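## Task

Coil the pink wire around the reel as one continuous strand turning in a single direction, until only a small total length remains off the reel. Wire only counts as wound when it sits between the two flanges, not beyond their rims and not inside the middle hole. At the end the reel must lie flat and sit entirely within the painted ring, and neither the reel nor the wire may touch anything fixed to the table, such as an arm's base. Nothing may count on the robot holding it in place. Release everything, move the grippers away, and then declare the job finished yourself; any other way of ending counts as a failure.

## Robot and tools

Robot: two arms, left_arm and right_arm, each ending in a two-finger gripper. The fingers extend along the gripper's +z axis and close along its y axis. The reported end_effector_position is the spot between the finger pads, roughly 1 cm short of the fingertips. Joint limits (rad), base to hand: waist -2.880 to 2.880, shoulder 0.000 to 3.142, elbow 0.000 to 3.019, wrist pitch -1.693 to 1.571, wrist yaw -1.571 to 1.571, wrist roll -2.094 to 2.094. Elbows never fully straighten.

Frame: one shared scene frame. Origin on the table surface midway between the arms, +z up, +x out across the table, left_arm sits on the +y side. The arm names do not match the left or right of any image.

Row format (used by both motion tools): one flat list of 16 numbers covering both arms, even if one arm stays still: left_arm x, y, z, qw, qx, qy, qz, opening, then right_arm the same eight. x, y, z are an absolute target for the gripper point, in metres, scene frame. The quaternion is an absolute target orientation, scalar first, scene frame. Opening runs from -1 (shut) to +1 (fully open, 0.094 m). To hold an arm still, resend its last reported position and the quaternion you intended (reported ones drift), plus the desired opening, in every call.

execute_actions: argument actions is a list with zero or one entry; optional pictures (boolean). Empty list: just returns the current state. Motion entry: {rows: up to 15 rows, steps: up to 15}; each row lasts one control step of 1/30 s and the final row repeats to fill the steps (default 15). Wait entry: {steps: n} with n up to 300, counted from the previous result, so your thinking time is included. A call is rejected outright if any target lies more than 0.6 m from that arm's last reported position along any gripper axis. Each step the command is clamped to within 70 mm and 16 degrees of the measured pose, so far targets need several calls; after an action the arm continues only to its last clamped pose.

move: target is one 16-number row (absolute poses as above); speed in m/s, 0.002 to 0.5, default 0.25, with rotation capped at double that in rad/s. Both grippers travel straight lines finishing together, lasting 0.5 to 10 s (cut off at 10 s). Openings are applied at the start. The path ignores obstacles and the other arm, and grippers can lag, wander or overshoot the speed, especially near full reach. Its result ends with a move: line giving the outcome (done, off_target, moving, held, fault), any limits (paced means the sent pose was clamped; held means some steps were blocked and the arm may then lurch fast), and each gripper's remaining distance.

wait: seconds, 0 to 10; nothing new is sent meanwhile.

zoom_image: camera (cam_high, cam_low, cam_left_wrist, cam_right_wrist) and region [x0, y0, x1, y1] in pixels, top-left origin, at most 504 by 504. All images are 504x504. cam_high sits near [1.074, -0.105, 1.146] looking down; cam_low near [1.221, 0.942, 0.363]; wrist cameras ride on the hands. Calibration matrices were supplied and may be off by a few degrees and millimetres.

finished_scene: scene = the number of the current scene. Irreversible; the result reports success and introduces the next task. Replying without any tool call ends the whole session.

Reading results: a state line lists each arm's position and quaternion (less accurate at long reach). grip_measured gives finger opening on the command scale; the last Joint positions value is the opening in metres. Hand target lines show where each gripper is currently being driven. pose unreachable means a clearance check altered or blocked that arm's command; HELD flags steps that were not sent. Joint torques are raw drive outputs with offsets and noise. MOTOR HOT appears at 85 °C; at 100 °C an OVER-TEMPERATURE FAULT makes that arm go limp and drop things. FAULT lines mark arm stops.

Practical points: motions usually stop a centimetre or so short, mostly low. To grasp, command about 0.03 below grip_measured; smaller gaps grip more gently. Pads push roughly 50 to 62 N, less on parts thinner than about 2 mm. The simulation keeps running while you think. Faster contact and targets set deeper past a surface push harder. Avoid arm-to-arm contact, dropping or slamming objects, hard shoves, and anything leaving the table. Loose items may occasionally be nudged by outside disturbances.

Each tool is called after "Request:" as a command line: name --argument value for each argument, lists and objects as JSON in quotes; but a table of rows of numbers goes row by row, as --pt "numbers of a row", without its own name.

## Session

Request:
execute_actions --actions '[]'

Scene clock: 0.00 s of 8300.00 s.
left_arm: end_effector_position=(+0.5577, +0.1829, +0.2230) grip_measured=+1.000 end_effector_quat_wxyz=(+0.673, +0.705, +0.143, +0.170) | right_arm: end_effector_position=(+0.8887, -0.4939, +0.1567) grip_measured=+1.000 end_effector_quat_wxyz=(+0.696, +0.275, +0.604, +0.275)
Joint positions: left_arm=[0.157 1.646 0.867 0.702 1.083 1.685 0.094] | right_arm=[-0.31   2.276  1.571  0.825 -0.124  0.818  0.094]
Joint velocities: left_arm=[ 0.005 -0.005 -0.017 -0.002  0.007  0.066  0.   ] | right_arm=[-0.005 -0.024 -0.002 -0.012 -0.037  0.007  0.   ]
Joint torques (N m, as the arm reports them, + toward a larger angle): no reading
Motor temperatures (°C, as the motors report them): left_arm=[19 21 26 20 21 20] | right_arm=[19 20 26 20 21 22]
Hand target (left_arm): +0.563, +0.183, +0.230; +0.675, +0.703, +0.137, +0.176
Hand target (right_arm): +0.893, -0.495, +0.168; +0.703, +0.270, +0.596, +0.277
camera_calibration (this result's frames):
cam_left_wrist: T_world_to_cam=[[0.0240383, 0.050664, -0.998426, 0.198805], [0.481082, 0.874887, 0.0559778, -0.433754], [0.876346, -0.481671, -0.00334274, -0.276162], [0, 0, 0, 1]] pos_world=[0.445906, 0.236394, 0.221849]
cam_right_wrist: T_world_to_cam=[[0.038988, -0.700307, -0.712777, -0.270889], [-0.483411, 0.611071, -0.626822, 0.831625], [0.874525, 0.369003, -0.314712, -0.419717], [0, 0, 0, 1]] pos_world=[0.779631, -0.54301, 0.196108]

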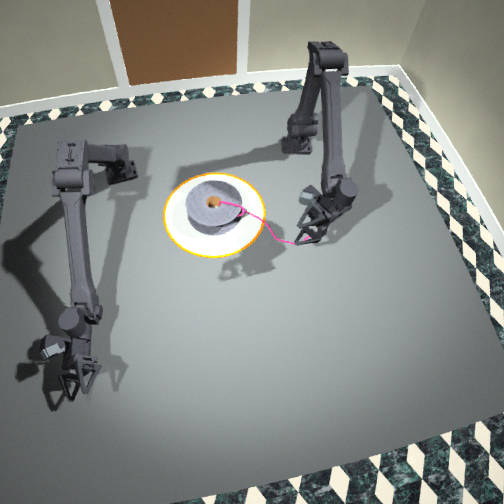

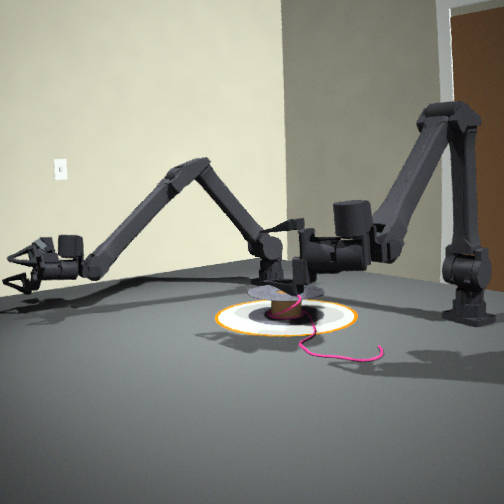

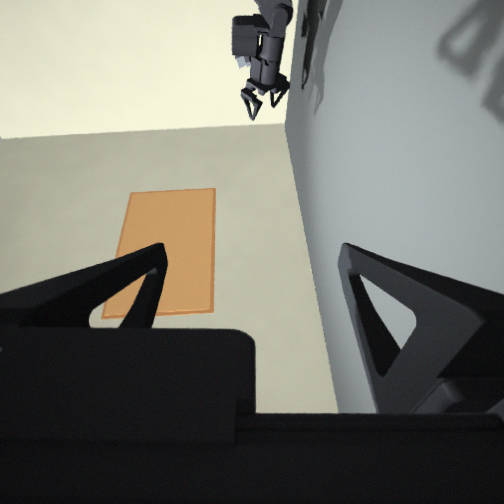

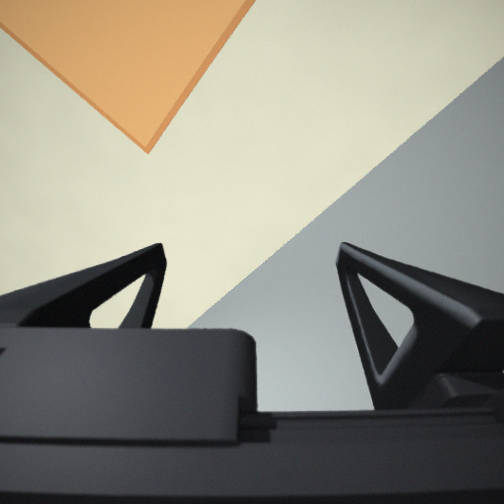

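Request:
move --target '[0.30,0.35,0.28,0,0,1,0,0, 0.35,-0.35,0.25,0,0,1,0,0]'

Request:
zoom_image --camera "cam_high" --region '[150, 160, 350, 280]'

Request:
zoom_image --camera "cam_low" --region '[200, 270, 400, 370]'

Scene clock: 9.20 s of 8300.00 s.
left_arm: end_effector_position=(+0.2879, +0.3486, +0.2580) grip_measured=+0.003 end_effector_quat_wxyz=(-0.007, +0.002, +1.000, +0.003) | right_arm: end_effector_position=(+0.3416, -0.3477, +0.2285) grip_measured=+0.002 end_effector_quat_wxyz=(-0.022, +0.006, +1.000, +0.011)
Joint positions: left_arm=[ 0.166  1.044  1.075 -1.616 -0.005 -0.024  0.047] | right_arm=[-0.087  1.143  1.066 -1.536 -0.024  0.059  0.047]
Joint velocities: left_arm=[ 0.005 -0.005 -0.007  0.012  0.037 -0.066  0.   ] | right_arm=[ 0.005  0.005  0.007  0.017  0.051 -0.022 -0.   ]
Joint torques (N m, as the arm reports them, + toward a larger angle): left_arm=[ 2.28 -5.09 13.95 -0.77  0.09 -0.27] | right_arm=[ 1.16 -9.58 13.26 -0.44  0.14  0.04]
Motor temperatures (°C, as the motors report them): left_arm=[19 21 29 20 21 20] | right_arm=[19 22 28 20 21 22]
Hand target (left_arm): +0.299, +0.350, +0.277; +0.008, -0.012, +1.000, +0.000
Hand target (right_arm): +0.348, -0.344, +0.248; +0.001, -0.001, +1.000, +0.011
Off the commanded pose (left_arm): 0.025 m, 1 deg.
Off the commanded pose (right_arm): 0.023 m, 3 deg.
After step 90, 0.03 s passed at rest.
move: off_target (left_arm, right_arm)
camera_calibration (this result's frames):
cam_left_wrist: T_world_to_cam=[[-0.00131256, -0.99998, -0.0061998, 0.349458], [-0.805004, -0.00262155, 0.593263, 0.0866536], [-0.593268, 0.00576956, -0.804985, 0.500237], [0, 0, 0, 1]] pos_world=[0.36699, 0.346792, 0.353441]
cam_right_wrist: T_world_to_cam=[[-0.00759465, -0.99992, -0.0100895, -0.344852], [-0.785391, -0.000280668, 0.619, 0.128782], [-0.618954, 0.0126253, -0.785326, 0.521111], [0, 0, 0, 1]] pos_world=[0.421069, -0.351368, 0.326047]

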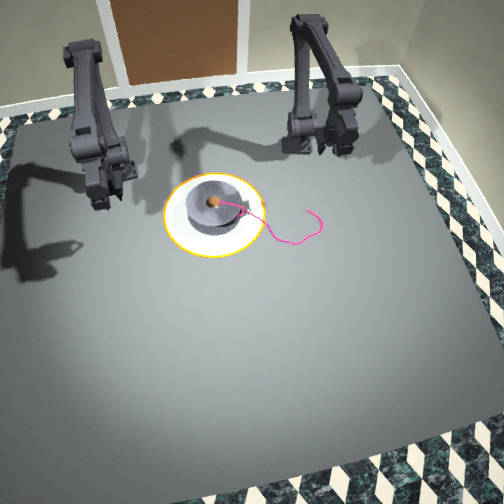

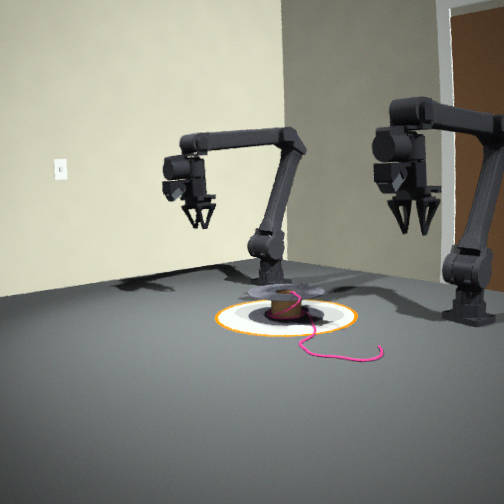

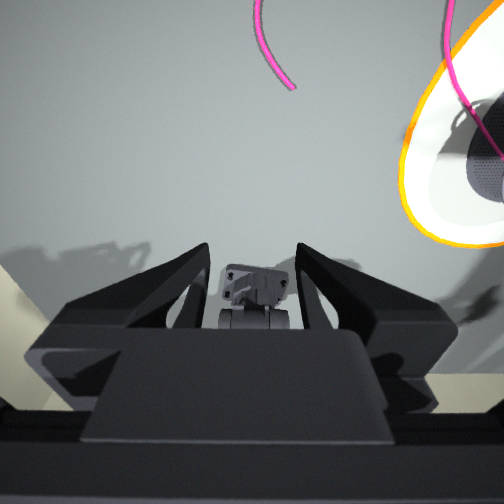

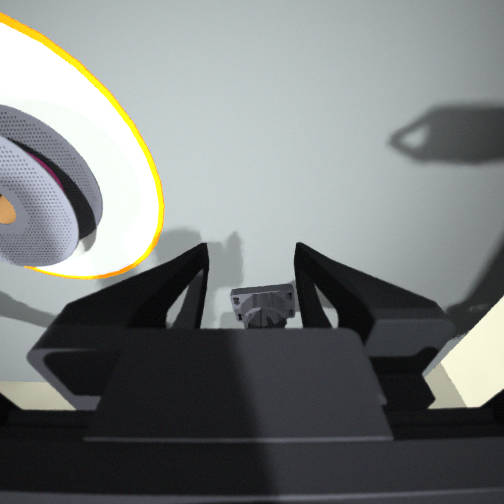

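Region (150, 160, 350, 280) of cam_high's 504x504 image, scaled by 2.520, with more detail than that image has; it fills the top 302 rows of this view, and the rest is white.

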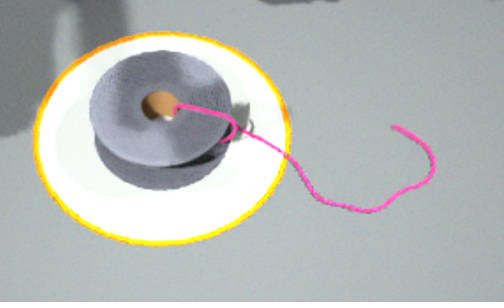

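Region (200, 270, 400, 370) of cam_low's 504x504 image, scaled by 2.520, with more detail than that image has.

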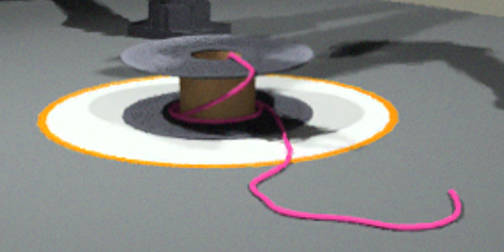

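Request:
move --target '[0.375,0.306,0.10,0,-0.259,0.966,0,-0.3, 0.295,-0.043,0.17,0,0.259,0.966,0,-1]'

Scene clock: 19.77 s of 8300.00 s.
left_arm: end_effector_position=(+0.3788, +0.3097, +0.1053) grip_measured=-0.297 end_effector_quat_wxyz=(-0.002, -0.256, +0.967, +0.001) | right_arm: end_effector_position=(+0.2864, -0.0616, +0.1567) grip_measured=-0.996 end_effector_quat_wxyz=(-0.013, +0.255, +0.967, -0.023)
Joint positions: left_arm=[ 0.068  1.384  0.939 -1.131 -0.    -0.645  0.033] | right_arm=[ 0.764  1.43   1.131 -1.324 -0.006  1.414  0.   ]
Joint velocities: left_arm=[-0.015 -0.015 -0.002  0.007  0.051 -0.037  0.   ] | right_arm=[-0.005 -0.015  0.007 -0.007 -0.022  0.022  0.001]
Joint torques (N m, as the arm reports them, + toward a larger angle): left_arm=[  0.45 -10.76   7.2    0.81  -0.01  -0.27] | right_arm=[  0.29 -11.83  13.64   0.13   0.23   0.16]
Motor temperatures (°C, as the motors report them): left_arm=[19 21 32 20 21 20] | right_arm=[19 21 31 20 21 22]
Hand target (left_arm): +0.378, +0.305, +0.100; -0.001, -0.259, +0.966, -0.001
Hand target (right_arm): +0.298, -0.045, +0.171; -0.003, +0.259, +0.966, -0.003
Off the commanded pose (left_arm): 0.008 m, 0 deg.
Off the commanded pose (right_arm): 0.024 m, 3 deg.
After step 90, 5.63 s passed at rest.
move: off_target (right_arm)
camera_calibration (this result's frames):
cam_left_wrist: T_world_to_cam=[[0.498413, -0.866934, -0.00321838, 0.078906], [-0.702666, -0.406142, 0.584217, 0.337454], [-0.507785, -0.28892, -0.811591, 0.491057], [0, 0, 0, 1]] pos_world=[0.447141, 0.347336, 0.201645]
cam_right_wrist: T_world_to_cam=[[-0.488141, -0.870518, 0.0625886, 0.0742846], [-0.681962, 0.425195, 0.595093, 0.130265], [-0.544652, 0.247807, -0.801216, 0.422695], [0, 0, 0, 1]] pos_world=[0.355319, -0.0954688, 0.2565]

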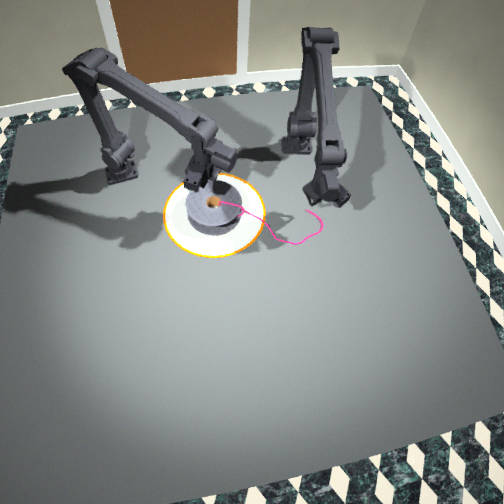

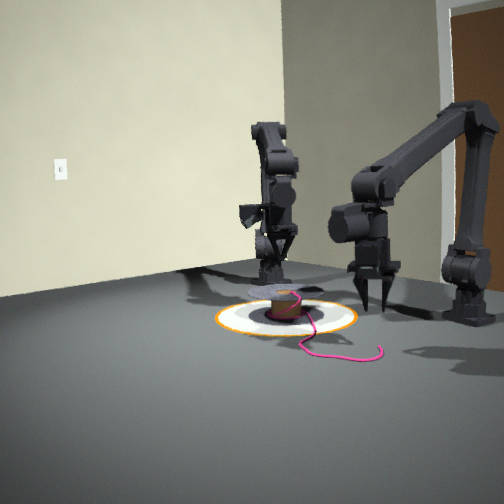

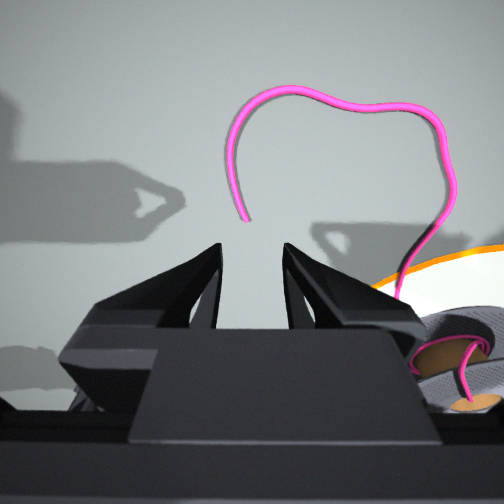

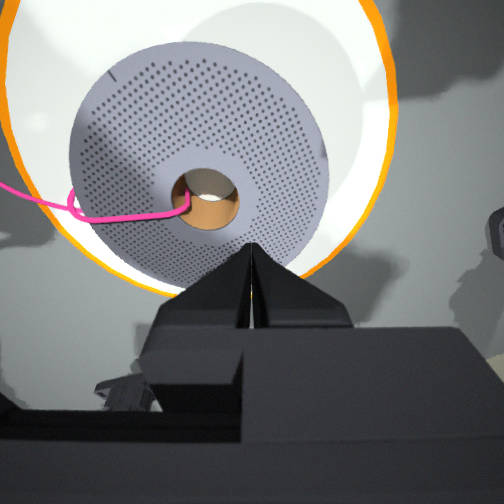

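Request:
move --target '[0.371,0.318,0.05,0,-0.383,0.924,0,-0.3, 0.308,-0.016,0.125,0,0.259,0.966,0,-1]' --speed 0.1

Scene clock: 30.03 s of 8300.00 s.
left_arm: end_effector_position=(+0.3735, +0.3134, +0.0579) grip_measured=-0.297 end_effector_quat_wxyz=(+0.004, -0.369, +0.929, -0.002) | right_arm: end_effector_position=(+0.3006, -0.0363, +0.1177) grip_measured=-0.996 end_effector_quat_wxyz=(-0.009, +0.261, +0.965, -0.017)
Joint positions: left_arm=[ 0.076  1.43   0.844 -0.977 -0.    -0.874  0.033] | right_arm=[ 0.777  1.53   1.131 -1.21  -0.003  1.439  0.   ]
Joint velocities: left_arm=[-0.005 -0.015  0.002  0.007 -0.066  0.022  0.001] | right_arm=[ 0.015 -0.005 -0.012 -0.007  0.037  0.066 -0.   ]
Joint torques (N m, as the arm reports them, + toward a larger angle): left_arm=[ 2.44 -9.86  6.44  0.81 -0.12 -0.27] | right_arm=[  1.33 -12.63  12.6    0.41   0.23   0.17]
Motor temperatures (°C, as the motors report them): left_arm=[19 22 31 20 21 20] | right_arm=[19 21 33 20 21 22]
Hand target (left_arm): +0.372, +0.318, +0.050; +0.000, -0.383, +0.924, +0.000
Hand target (right_arm): +0.308, -0.017, +0.126; -0.000, +0.259, +0.966, +0.000
Off the commanded pose (left_arm): 0.009 m, 2 deg.
Off the commanded pose (right_arm): 0.023 m, 2 deg.
After step 90, 5.57 s passed at rest.
move: off_target (right_arm)
camera_calibration (this result's frames):
cam_left_wrist: T_world_to_cam=[[0.687939, -0.725747, 0.00555924, -0.030914], [-0.594816, -0.559407, 0.577285, 0.371031], [-0.415853, -0.400444, -0.816524, 0.451862], [0, 0, 0, 1]] pos_world=[0.42987, 0.366067, 0.154937]
cam_right_wrist: T_world_to_cam=[[-0.499614, -0.864879, 0.0486862, 0.110997], [-0.684208, 0.428467, 0.590149, 0.153813], [-0.531268, 0.261535, -0.805825, 0.389882], [0, 0, 0, 1]] pos_world=[0.367828, -0.0718727, 0.218]

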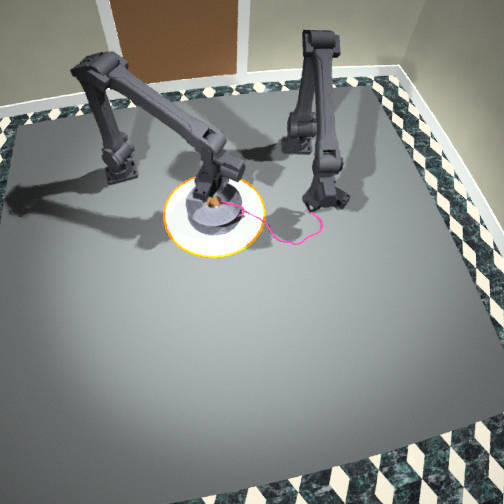

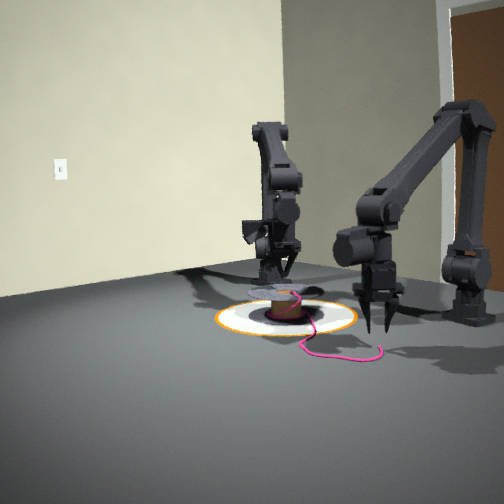

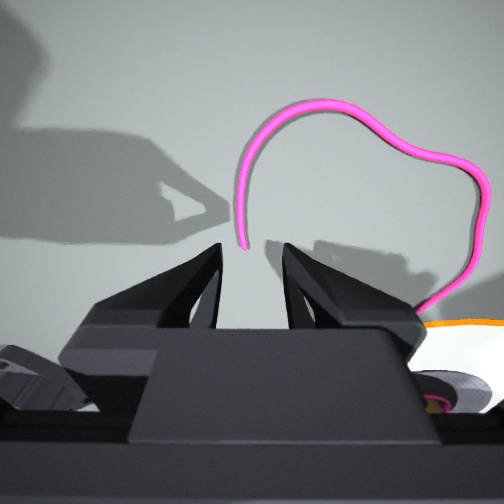

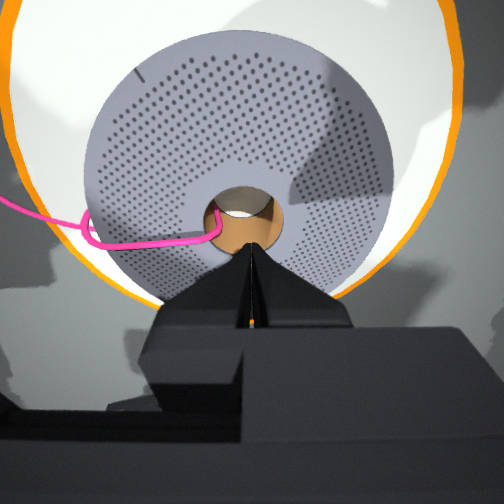

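Request:
move --target '[0.371,0.320,0.012,0,-0.383,0.924,0,-0.3, 0.308,-0.014,0.065,0,0.259,0.966,0,-1]' --speed 0.05

Scene clock: 35.77 s of 8300.00 s.
left_arm: end_effector_position=(+0.3739, +0.3153, +0.0195) grip_measured=-0.297 end_effector_quat_wxyz=(+0.003, -0.373, +0.928, -0.002) | right_arm: end_effector_position=(+0.3152, -0.0164, +0.0797) grip_measured=-0.996 end_effector_quat_wxyz=(+0.004, +0.262, +0.965, +0.009)
Joint positions: left_arm=[ 0.082  1.503  0.797 -0.858 -0.    -0.877  0.033] | right_arm=[ 0.779  1.599  1.103 -1.055 -0.001  1.443  0.   ]
Joint velocities: left_arm=[-0.005 -0.005  0.002 -0.002  0.022 -0.051 -0.001] | right_arm=[ 0.005 -0.015  0.007 -0.002 -0.007 -0.022 -0.001]
Joint torques (N m, as the arm reports them, + toward a larger angle): left_arm=[  2.37 -10.41   5.83   0.83  -0.12  -0.21] | right_arm=[  1.24 -12.79   7.26   0.62   0.17   0.17]
Motor temperatures (°C, as the motors report them): left_arm=[19 22 30 20 21 20] | right_arm=[19 21 33 20 21 22]
Hand target (left_arm): +0.372, +0.320, +0.012; +0.000, -0.383, +0.924, +0.000
Hand target (right_arm): +0.308, -0.014, +0.065; +0.000, +0.259, +0.966, -0.000
Off the commanded pose (left_arm): 0.009 m, 1 deg.
Off the commanded pose (right_arm): 0.017 m, 1 deg.
After step 90, 1.27 s passed at rest.
move: off_target (right_arm)
camera_calibration (this result's frames):
cam_left_wrist: T_world_to_cam=[[0.694009, -0.719949, 0.00498799, -0.033715], [-0.589662, -0.564414, 0.577699, 0.394159], [-0.413098, -0.40387, -0.816235, 0.421433], [0, 0, 0, 1]] pos_world=[0.429913, 0.3684, 0.116451]
cam_right_wrist: T_world_to_cam=[[-0.501332, -0.865209, -0.00886989, 0.142533], [-0.705598, 0.402872, 0.582946, 0.184541], [-0.500797, 0.298508, -0.812462, 0.353405], [0, 0, 0, 1]] pos_world=[0.378653, -0.0565202, 0.180815]

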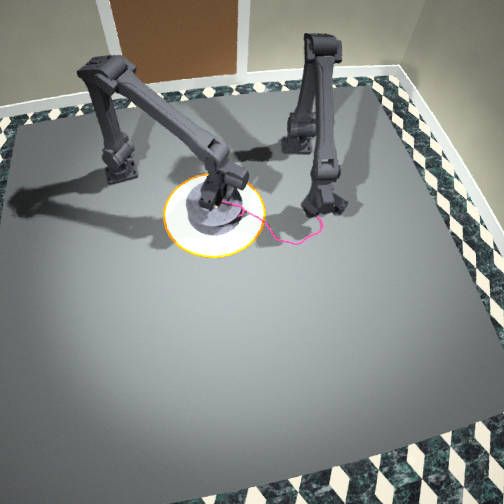

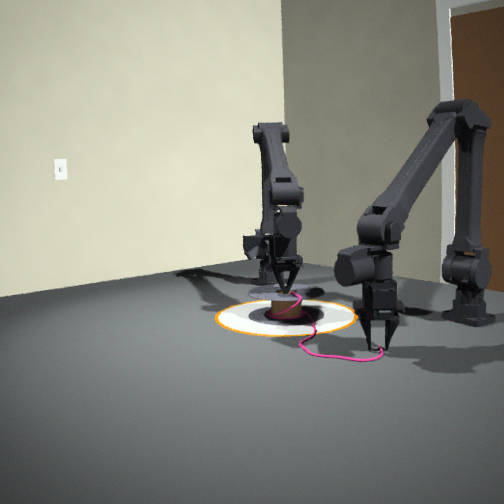

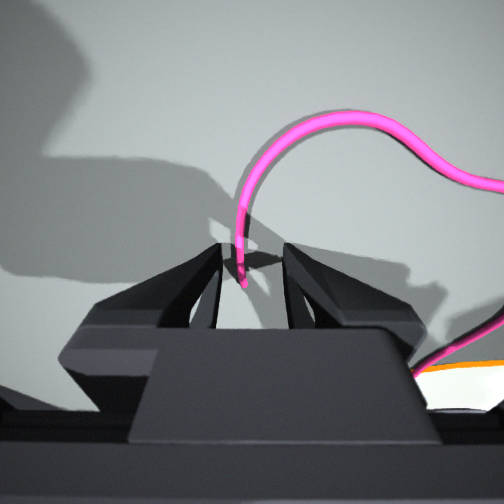

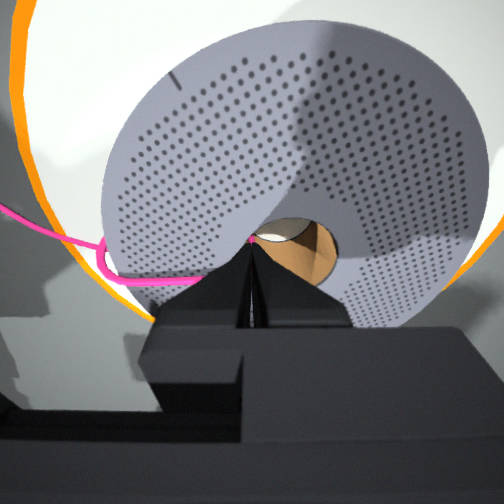

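Right drifted onto the rim; recentre.

Request:
move --target '[0.371,0.320,0.012,0,-0.383,0.924,0,-1, 0.296,-0.035,0.085,0,0.259,0.966,0,-1]' --speed 0.05

Request:
move --target '[0.371,0.320,0.03,0,-0.383,0.924,0,-1, 0.294,-0.036,0.05,0,0.259,0.966,0,-1]' --speed 0.04

Scene clock: 40.00 s of 8300.00 s.
left_arm: end_effector_position=(+0.3739, +0.3153, +0.0195) grip_measured=-0.968 end_effector_quat_wxyz=(+0.003, -0.373, +0.928, -0.002) | right_arm: end_effector_position=(+0.3029, -0.0324, +0.0813) grip_measured=-0.996 end_effector_quat_wxyz=(+0.000, +0.262, +0.965, +0.002)
Joint positions: left_arm=[ 0.082  1.503  0.797 -0.858 -0.    -0.877  0.002] | right_arm=[ 0.779  1.558  1.058 -1.067 -0.001  1.443  0.   ]
Joint velocities: left_arm=[ 0.005  0.005 -0.007 -0.002 -0.007  0.051 -0.001] | right_arm=[-0.005 -0.024  0.002  0.007  0.051  0.022  0.001]
Joint torques (N m, as the arm reports them, + toward a larger angle): left_arm=[  2.42 -10.53   5.64   0.78  -0.12  -0.22] | right_arm=[  0.84 -15.58   7.28  -0.4    0.15   0.1 ]
Motor temperatures (°C, as the motors report them): left_arm=[19 22 30 20 21 20] | right_arm=[19 21 32 20 21 22]
Hand target (left_arm): +0.371, +0.320, +0.012; -0.000, -0.383, +0.924, +0.000
Hand target (right_arm): +0.296, -0.035, +0.085; -0.000, +0.259, +0.966, -0.000
Off the commanded pose (left_arm): 0.009 m, 1 deg.
Off the commanded pose (right_arm): 0.008 m, 0 deg.
After step 90, 0.37 s passed at rest.
move: done
camera_calibration (this result's frames):
cam_left_wrist: T_world_to_cam=[[0.694009, -0.719949, 0.00498799, -0.033715], [-0.589662, -0.564414, 0.577699, 0.394159], [-0.413098, -0.40387, -0.816235, 0.421433], [0, 0, 0, 1]] pos_world=[0.429913, 0.3684, 0.116451]
cam_right_wrist: T_world_to_cam=[[-0.501672, -0.86503, 0.00701166, 0.121328], [-0.699723, 0.410542, 0.584674, 0.179668], [-0.508639, 0.288408, -0.811238, 0.355237], [0, 0, 0, 1]] pos_world=[0.367272, -0.0712622, 0.182284]

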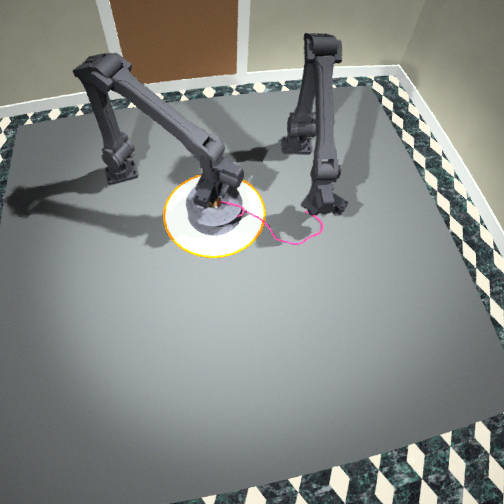

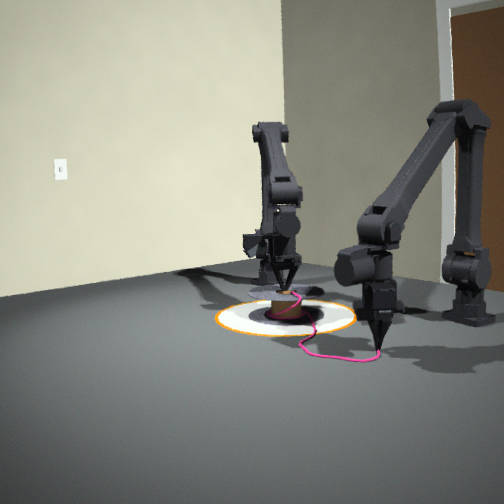

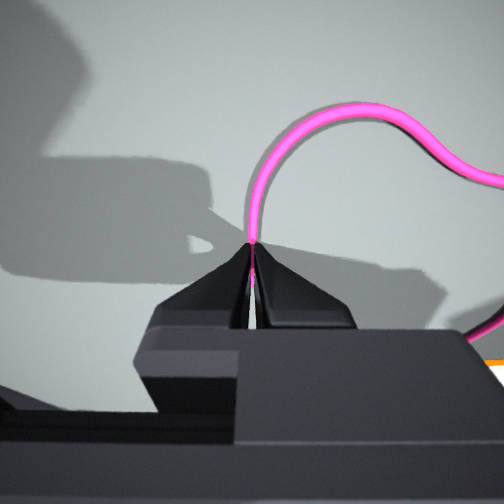

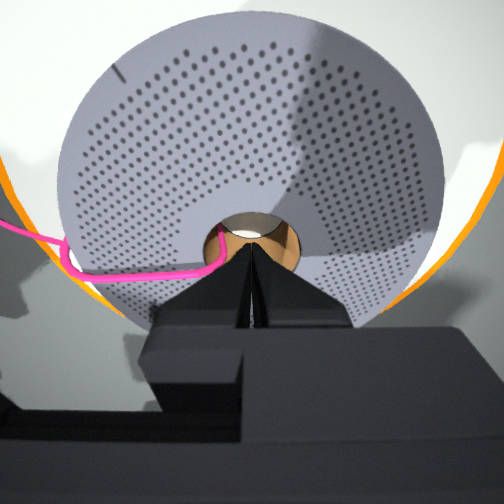

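Scene clock: 41.17 s of 8300.00 s.
left_arm: end_effector_position=(+0.3696, +0.3158, +0.0242) grip_measured=-0.968 end_effector_quat_wxyz=(-0.001, -0.373, +0.928, +0.001) | right_arm: end_effector_position=(+0.2995, -0.0367, +0.0614) grip_measured=-0.996 end_effector_quat_wxyz=(+0.003, +0.262, +0.965, +0.008)
Joint positions: left_arm=[ 0.082  1.488  0.797 -0.882 -0.    -0.877  0.002] | right_arm=[ 0.779  1.565  1.007 -0.996 -0.001  1.443  0.   ]
Joint velocities: left_arm=[ 0.005  0.005  0.007 -0.012 -0.007 -0.051 -0.001] | right_arm=[-0.015  0.005 -0.002  0.022 -0.081 -0.007  0.   ]
Joint torques (N m, as the arm reports them, + toward a larger angle): left_arm=[  2.47 -12.53   7.37  -0.79  -0.12  -0.22] | right_arm=[  1.   -12.28   7.08   0.57   0.16   0.12]
Motor temperatures (°C, as the motors report them): left_arm=[19 22 29 20 21 20] | right_arm=[19 21 32 20 21 22]
Hand target (left_arm): +0.371, +0.320, +0.030; +0.000, -0.383, +0.924, +0.000
Hand target (right_arm): +0.294, -0.036, +0.050; +0.000, +0.259, +0.966, -0.000
Off the commanded pose (left_arm): 0.007 m, 1 deg.
Off the commanded pose (right_arm): 0.013 m, 1 deg.
move: off_target (right_arm)
camera_calibration (this result's frames):
cam_left_wrist: T_world_to_cam=[[0.694022, -0.71995, -0.00236258, -0.0302653], [-0.584164, -0.565038, 0.582653, 0.387265], [-0.420816, -0.402994, -0.812717, 0.426182], [0, 0, 0, 1]] pos_world=[0.426575, 0.368779, 0.120653]
cam_right_wrist: T_world_to_cam=[[-0.501678, -0.865037, -0.00546732, 0.116734], [-0.704217, 0.404723, 0.583334, 0.191967], [-0.502393, 0.296496, -0.812214, 0.337093], [0, 0, 0, 1]] pos_world=[0.363103, -0.0766605, 0.162449]

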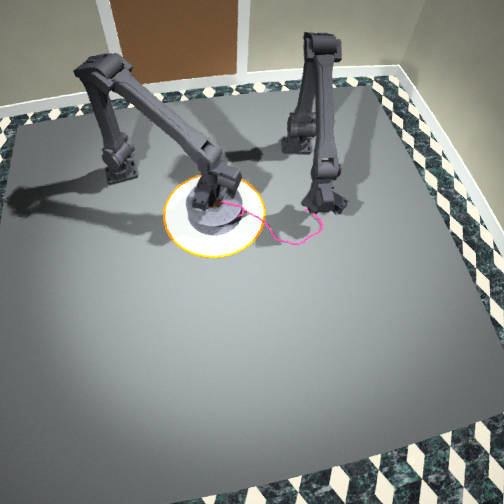

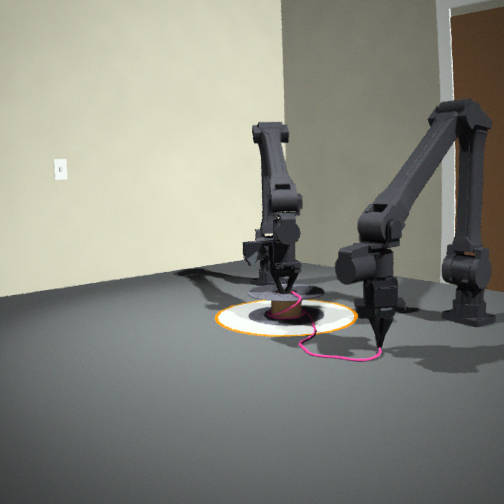

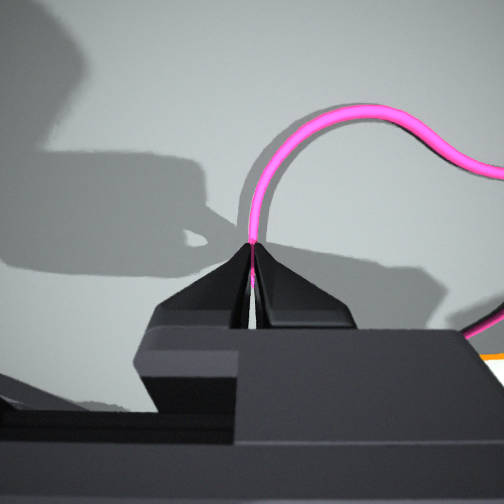

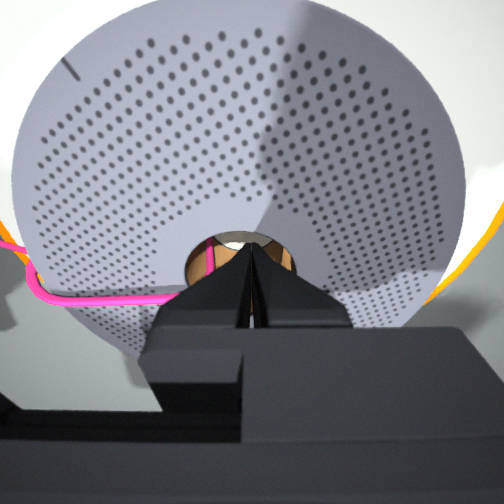

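Request:
move --target '[0.40,0.33,0.03,0,0.259,0.966,0,-1, 0.296,-0.036,0.052,0,0.259,0.966,0,-0.3]' --speed 0.2

Scene clock: 47.83 s of 8300.00 s.
left_arm: end_effector_position=(+0.3829, +0.3269, +0.0232) grip_measured=-0.968 end_effector_quat_wxyz=(-0.005, +0.256, +0.967, -0.001) | right_arm: end_effector_position=(+0.2994, -0.0365, +0.0614) grip_measured=-0.304 end_effector_quat_wxyz=(+0.002, +0.262, +0.965, +0.008)
Joint positions: left_arm=[ 0.116  1.524  0.835 -0.892 -0.     0.438  0.002] | right_arm=[ 0.779  1.565  1.007 -0.995 -0.002  1.443  0.033]
Joint velocities: left_arm=[-0.015 -0.005  0.002  0.002 -0.037 -0.007 -0.   ] | right_arm=[-0.005 -0.034  0.002  0.012 -0.007  0.037 -0.   ]
Joint torques (N m, as the arm reports them, + toward a larger angle): left_arm=[  2.43 -10.49  10.67  -0.77  -0.05   0.05] | right_arm=[  0.68 -12.42   7.59   0.3    0.21   0.07]
Motor temperatures (°C, as the motors report them): left_arm=[19 22 30 20 21 20] | right_arm=[19 21 31 20 21 22]
Hand target (left_arm): +0.400, +0.330, +0.031; +0.001, +0.259, +0.966, +0.001
Hand target (right_arm): +0.296, -0.036, +0.052; +0.000, +0.259, +0.966, -0.000
Off the commanded pose (left_arm): 0.019 m, 1 deg.
Off the commanded pose (right_arm): 0.010 m, 1 deg.
move: off_target (left_arm)
camera_calibration (this result's frames):
cam_left_wrist: T_world_to_cam=[[-0.491589, -0.87082, 0.0036288, 0.471617], [-0.702272, 0.398899, 0.589655, 0.131821], [-0.514931, 0.287319, -0.807647, 0.245703], [0, 0, 0, 1]] pos_world=[0.450935, 0.287515, 0.119001]
cam_right_wrist: T_world_to_cam=[[-0.501663, -0.86504, -0.0063743, 0.116998], [-0.703968, 0.403948, 0.58417, 0.191674], [-0.502755, 0.297544, -0.811606, 0.337105], [0, 0, 0, 1]] pos_world=[0.363107, -0.0765222, 0.162372]

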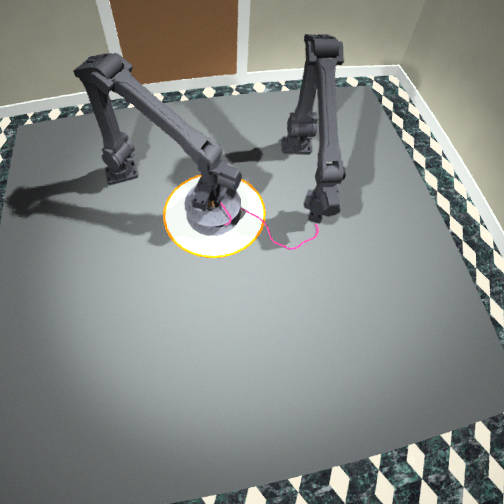

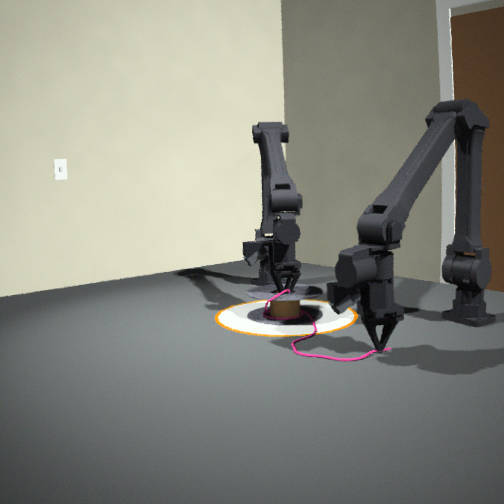

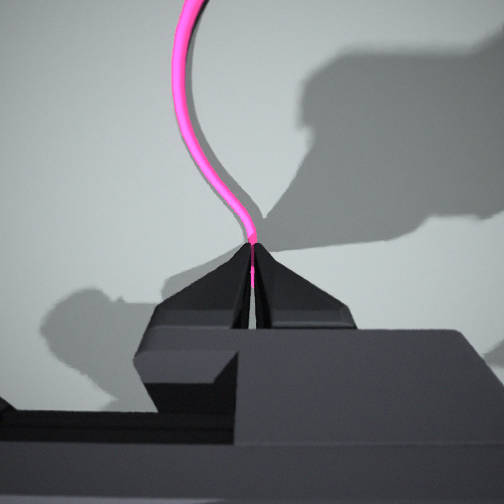

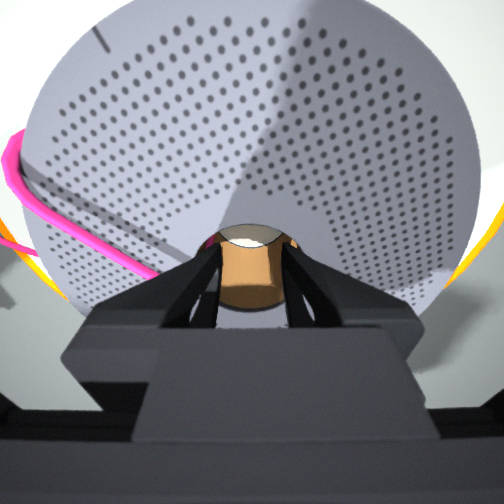

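Open a bit more, then rotate 90°.

Request:
execute_actions --actions '[{"rows":[[0.40,0.33,0.03,0,0.259,0.966,0,-1, 0.296,-0.036,0.052,0,0.259,0.966,0,-0.15]],"steps":15}]' --pictures false

Request:
move --target '[0.40,0.33,0.03,0,0.5,0.866,0,-1, 0.296,-0.036,0.052,0,-0.5,0.866,0,-0.15]' --speed 0.2

Scene clock: 53.37 s of 8300.00 s.
left_arm: end_effector_position=(+0.3829, +0.3269, +0.0232) grip_measured=-0.968 end_effector_quat_wxyz=(-0.005, +0.257, +0.966, -0.001) | right_arm: end_effector_position=(+0.2995, -0.0363, +0.0614) grip_measured=-0.257 end_effector_quat_wxyz=(+0.003, +0.262, +0.965, +0.009)
Joint positions: left_arm=[ 0.116  1.524  0.835 -0.892 -0.     0.442  0.002] | right_arm=[ 0.779  1.565  1.007 -0.994 -0.002  1.443  0.035]
Joint velocities: left_arm=[ 0.005  0.005 -0.012  0.007 -0.037 -0.007  0.001] | right_arm=[ 0.015 -0.015 -0.007 -0.002  0.007  0.037 -0.001]
Joint torques (N m, as the arm reports them, + toward a larger angle): left_arm=[  2.4  -10.52  10.63  -0.78  -0.02   0.06] | right_arm=[  0.68 -12.39   7.6    0.28   0.2    0.07]
Motor temperatures (°C, as the motors report them): left_arm=[19 22 31 20 21 20] | right_arm=[19 21 30 20 21 22]
Hand target (left_arm): +0.399, +0.330, +0.030; +0.001, +0.259, +0.966, +0.000
Hand target (right_arm): +0.296, -0.036, +0.052; +0.000, +0.259, +0.966, +0.000
Off the commanded pose (left_arm): 0.019 m, 1 deg.
Off the commanded pose (right_arm): 0.010 m, 1 deg.
Steps of this call (steps 1 to 90: nothing new was sent; then 2.03 s passed at rest; steps 91 to 105: all 15 steps of this action). Readings (end_effector_position):
91: left_arm (+0.3829, +0.3269, +0.0232) | right_arm (+0.2994, -0.0365, +0.0614)
92: left_arm (+0.3829, +0.3269, +0.0232) | right_arm (+0.2995, -0.0364, +0.0614)
94: left_arm (+0.3829, +0.3269, +0.0232) | right_arm (+0.2995, -0.0363, +0.0614)
98: left_arm (+0.3829, +0.3269, +0.0232) | right_arm (+0.2995, -0.0363, +0.0614)
105: the state above

Scene clock: 58.07 s of 8300.00 s.
left_arm: end_effector_position=(+0.3828, +0.3269, +0.0231) grip_measured=-0.968 end_effector_quat_wxyz=(-0.005, +0.498, +0.867, -0.002) | right_arm: end_effector_position=(+0.2984, -0.0354, +0.0614) grip_measured=-0.257 end_effector_quat_wxyz=(+0.006, -0.488, +0.873, +0.008)
Joint positions: left_arm=[ 0.116  1.525  0.835 -0.892 -0.     0.964  0.002] | right_arm=[ 0.779  1.565  1.007 -0.994 -0.01  -0.107  0.035]
Joint velocities: left_arm=[-0.005 -0.005  0.012 -0.012 -0.022  0.051  0.   ] | right_arm=[ 0.005 -0.005 -0.007 -0.002 -0.051  0.007 -0.   ]
Joint torques (N m, as the arm reports them, + toward a larger angle): left_arm=[  2.39 -10.45  10.62  -0.82   0.01   0.08] | right_arm=[  0.65 -12.52   7.68   0.34   0.41  -0.1 ]
Motor temperatures (°C, as the motors report them): left_arm=[19 22 31 20 21 20] | right_arm=[19 21 30 20 21 22]
Hand target (left_arm): +0.399, +0.330, +0.030; +0.000, +0.500, +0.866, +0.000
Hand target (right_arm): +0.296, -0.036, +0.052; -0.000, -0.500, +0.866, +0.000
Off the commanded pose (left_arm): 0.019 m, 1 deg.
Off the commanded pose (right_arm): 0.010 m, 2 deg.
move: off_target (left_arm)
camera_calibration (this result's frames):
cam_left_wrist: T_world_to_cam=[[-0.862162, -0.506565, 0.00826345, 0.494296], [-0.405898, 0.700406, 0.587094, -0.0800816], [-0.303189, 0.502816, -0.809477, 0.0941219], [0, 0, 0, 1]] pos_world=[0.422195, 0.259157, 0.11912]
cam_right_wrist: T_world_to_cam=[[0.854568, -0.519331, 0.00301641, -0.27564], [-0.428629, -0.702012, 0.568733, 0.0701114], [-0.293243, -0.487313, -0.822517, 0.246622], [0, 0, 0, 1]] pos_world=[0.337925, 0.026253, 0.163808]

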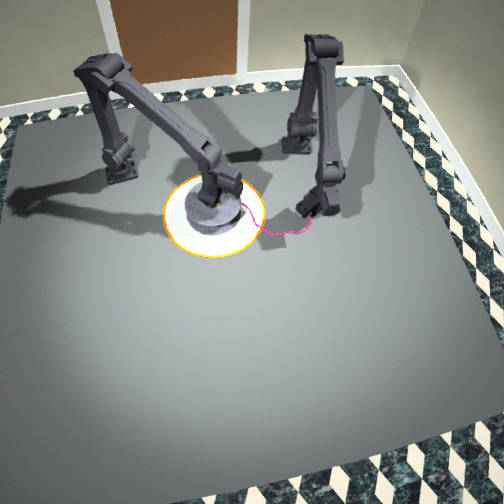

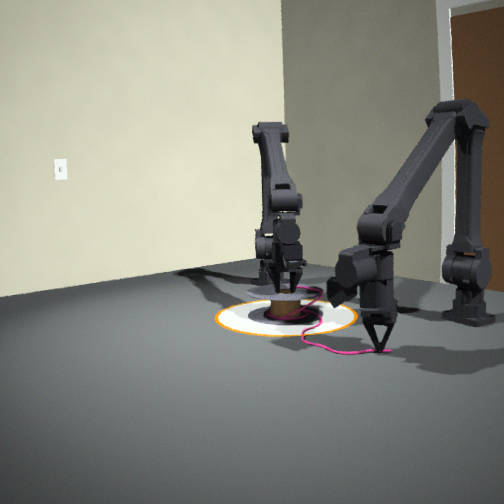

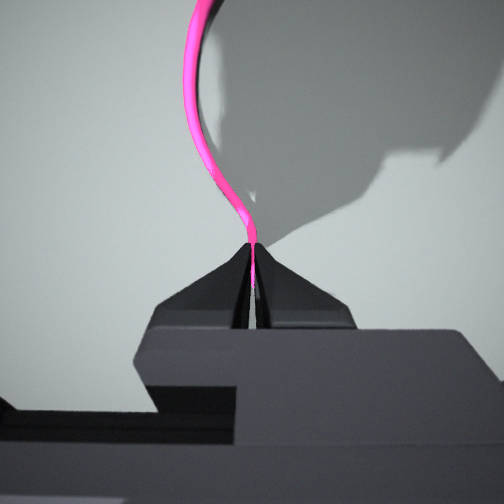

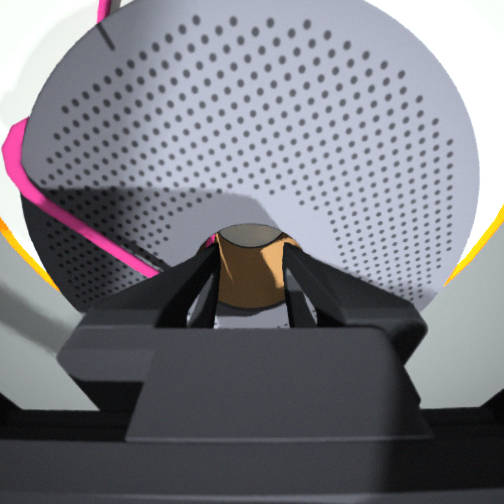

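Works. Continue to yaw 330.

Request:
move --target '[0.40,0.33,0.03,0,0.643,0.766,0,-1, 0.296,-0.036,0.052,0,-0.966,0.259,0,-0.2]' --speed 0.2

Scene clock: 65.47 s of 8300.00 s.
left_arm: end_effector_position=(+0.3828, +0.3269, +0.0231) grip_measured=-0.967 end_effector_quat_wxyz=(-0.005, +0.641, +0.767, -0.003) | right_arm: end_effector_position=(+0.2995, -0.0364, +0.0614) grip_measured=-0.251 end_effector_quat_wxyz=(-0.009, +0.962, -0.274, +0.003)
Joint positions: left_arm=[ 0.116  1.525  0.835 -0.892 -0.     1.314  0.002] | right_arm=[ 0.779  1.565  1.007 -0.995 -0.002 -1.674  0.035]
Joint velocities: left_arm=[ 0.005  0.005 -0.007  0.007  0.022 -0.081 -0.   ] | right_arm=[-0.005 -0.005  0.002 -0.002  0.066  0.007 -0.   ]
Joint torques (N m, as the arm reports them, + toward a larger angle): left_arm=[  2.39 -10.47  10.58  -0.83   0.02   0.06] | right_arm=[  0.68 -12.39   7.59   0.26   0.02  -0.17]
Motor temperatures (°C, as the motors report them): left_arm=[19 22 31 20 21 20] | right_arm=[19 21 30 20 22 22]
Hand target (left_arm): +0.399, +0.330, +0.030; +0.000, +0.643, +0.766, +0.000
Hand target (right_arm): +0.296, -0.036, +0.052; +0.000, +0.966, -0.259, -0.000
Off the commanded pose (left_arm): 0.019 m, 1 deg.
Off the commanded pose (right_arm): 0.010 m, 2 deg.
move: off_target (left_arm)
camera_calibration (this result's frames):
cam_left_wrist: T_world_to_cam=[[-0.983544, -0.180391, 0.00998533, 0.43411], [-0.140653, 0.799229, 0.584337, -0.21386], [-0.11339, 0.573317, -0.811449, -0.00153545], [0, 0, 0, 1]] pos_world=[0.396712, 0.250113, 0.119386]
cam_right_wrist: T_world_to_cam=[[0.52286, 0.851919, 0.0291789, -0.129404], [0.682416, -0.438851, 0.584567, -0.254268], [0.510809, -0.285734, -0.810821, 0.0122518], [0, 0, 0, 1]] pos_world=[0.234918, 0.0021564, 0.162347]

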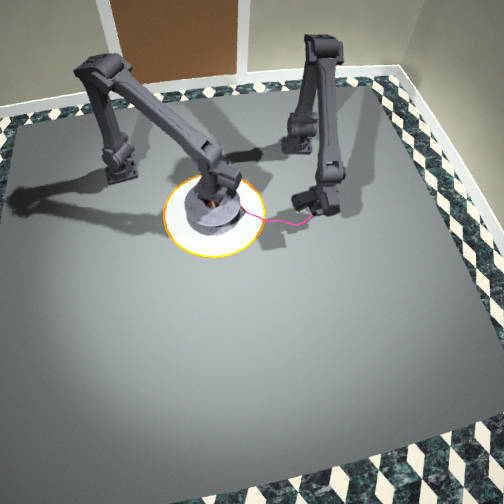

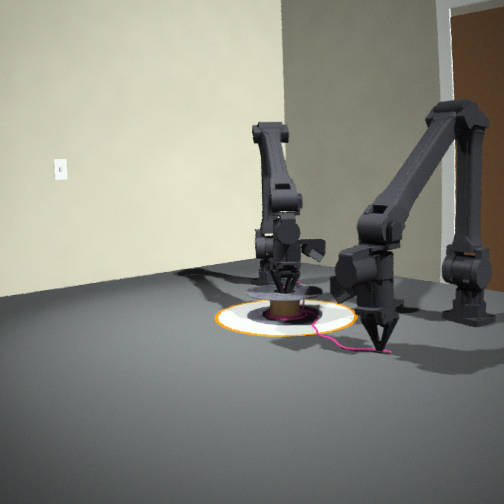

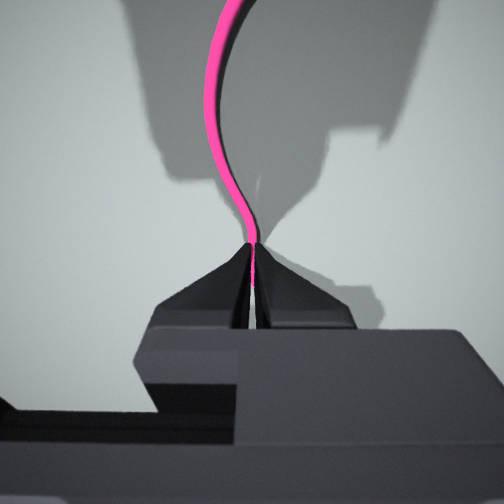

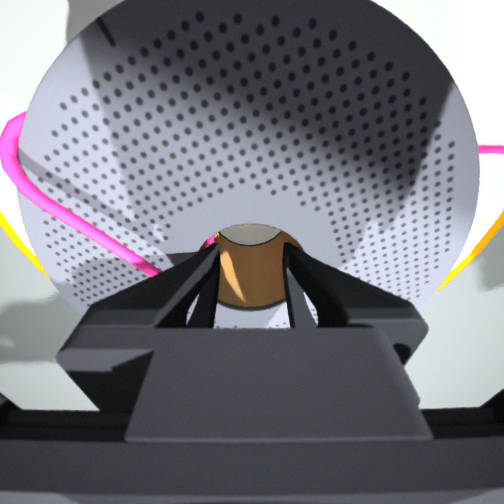

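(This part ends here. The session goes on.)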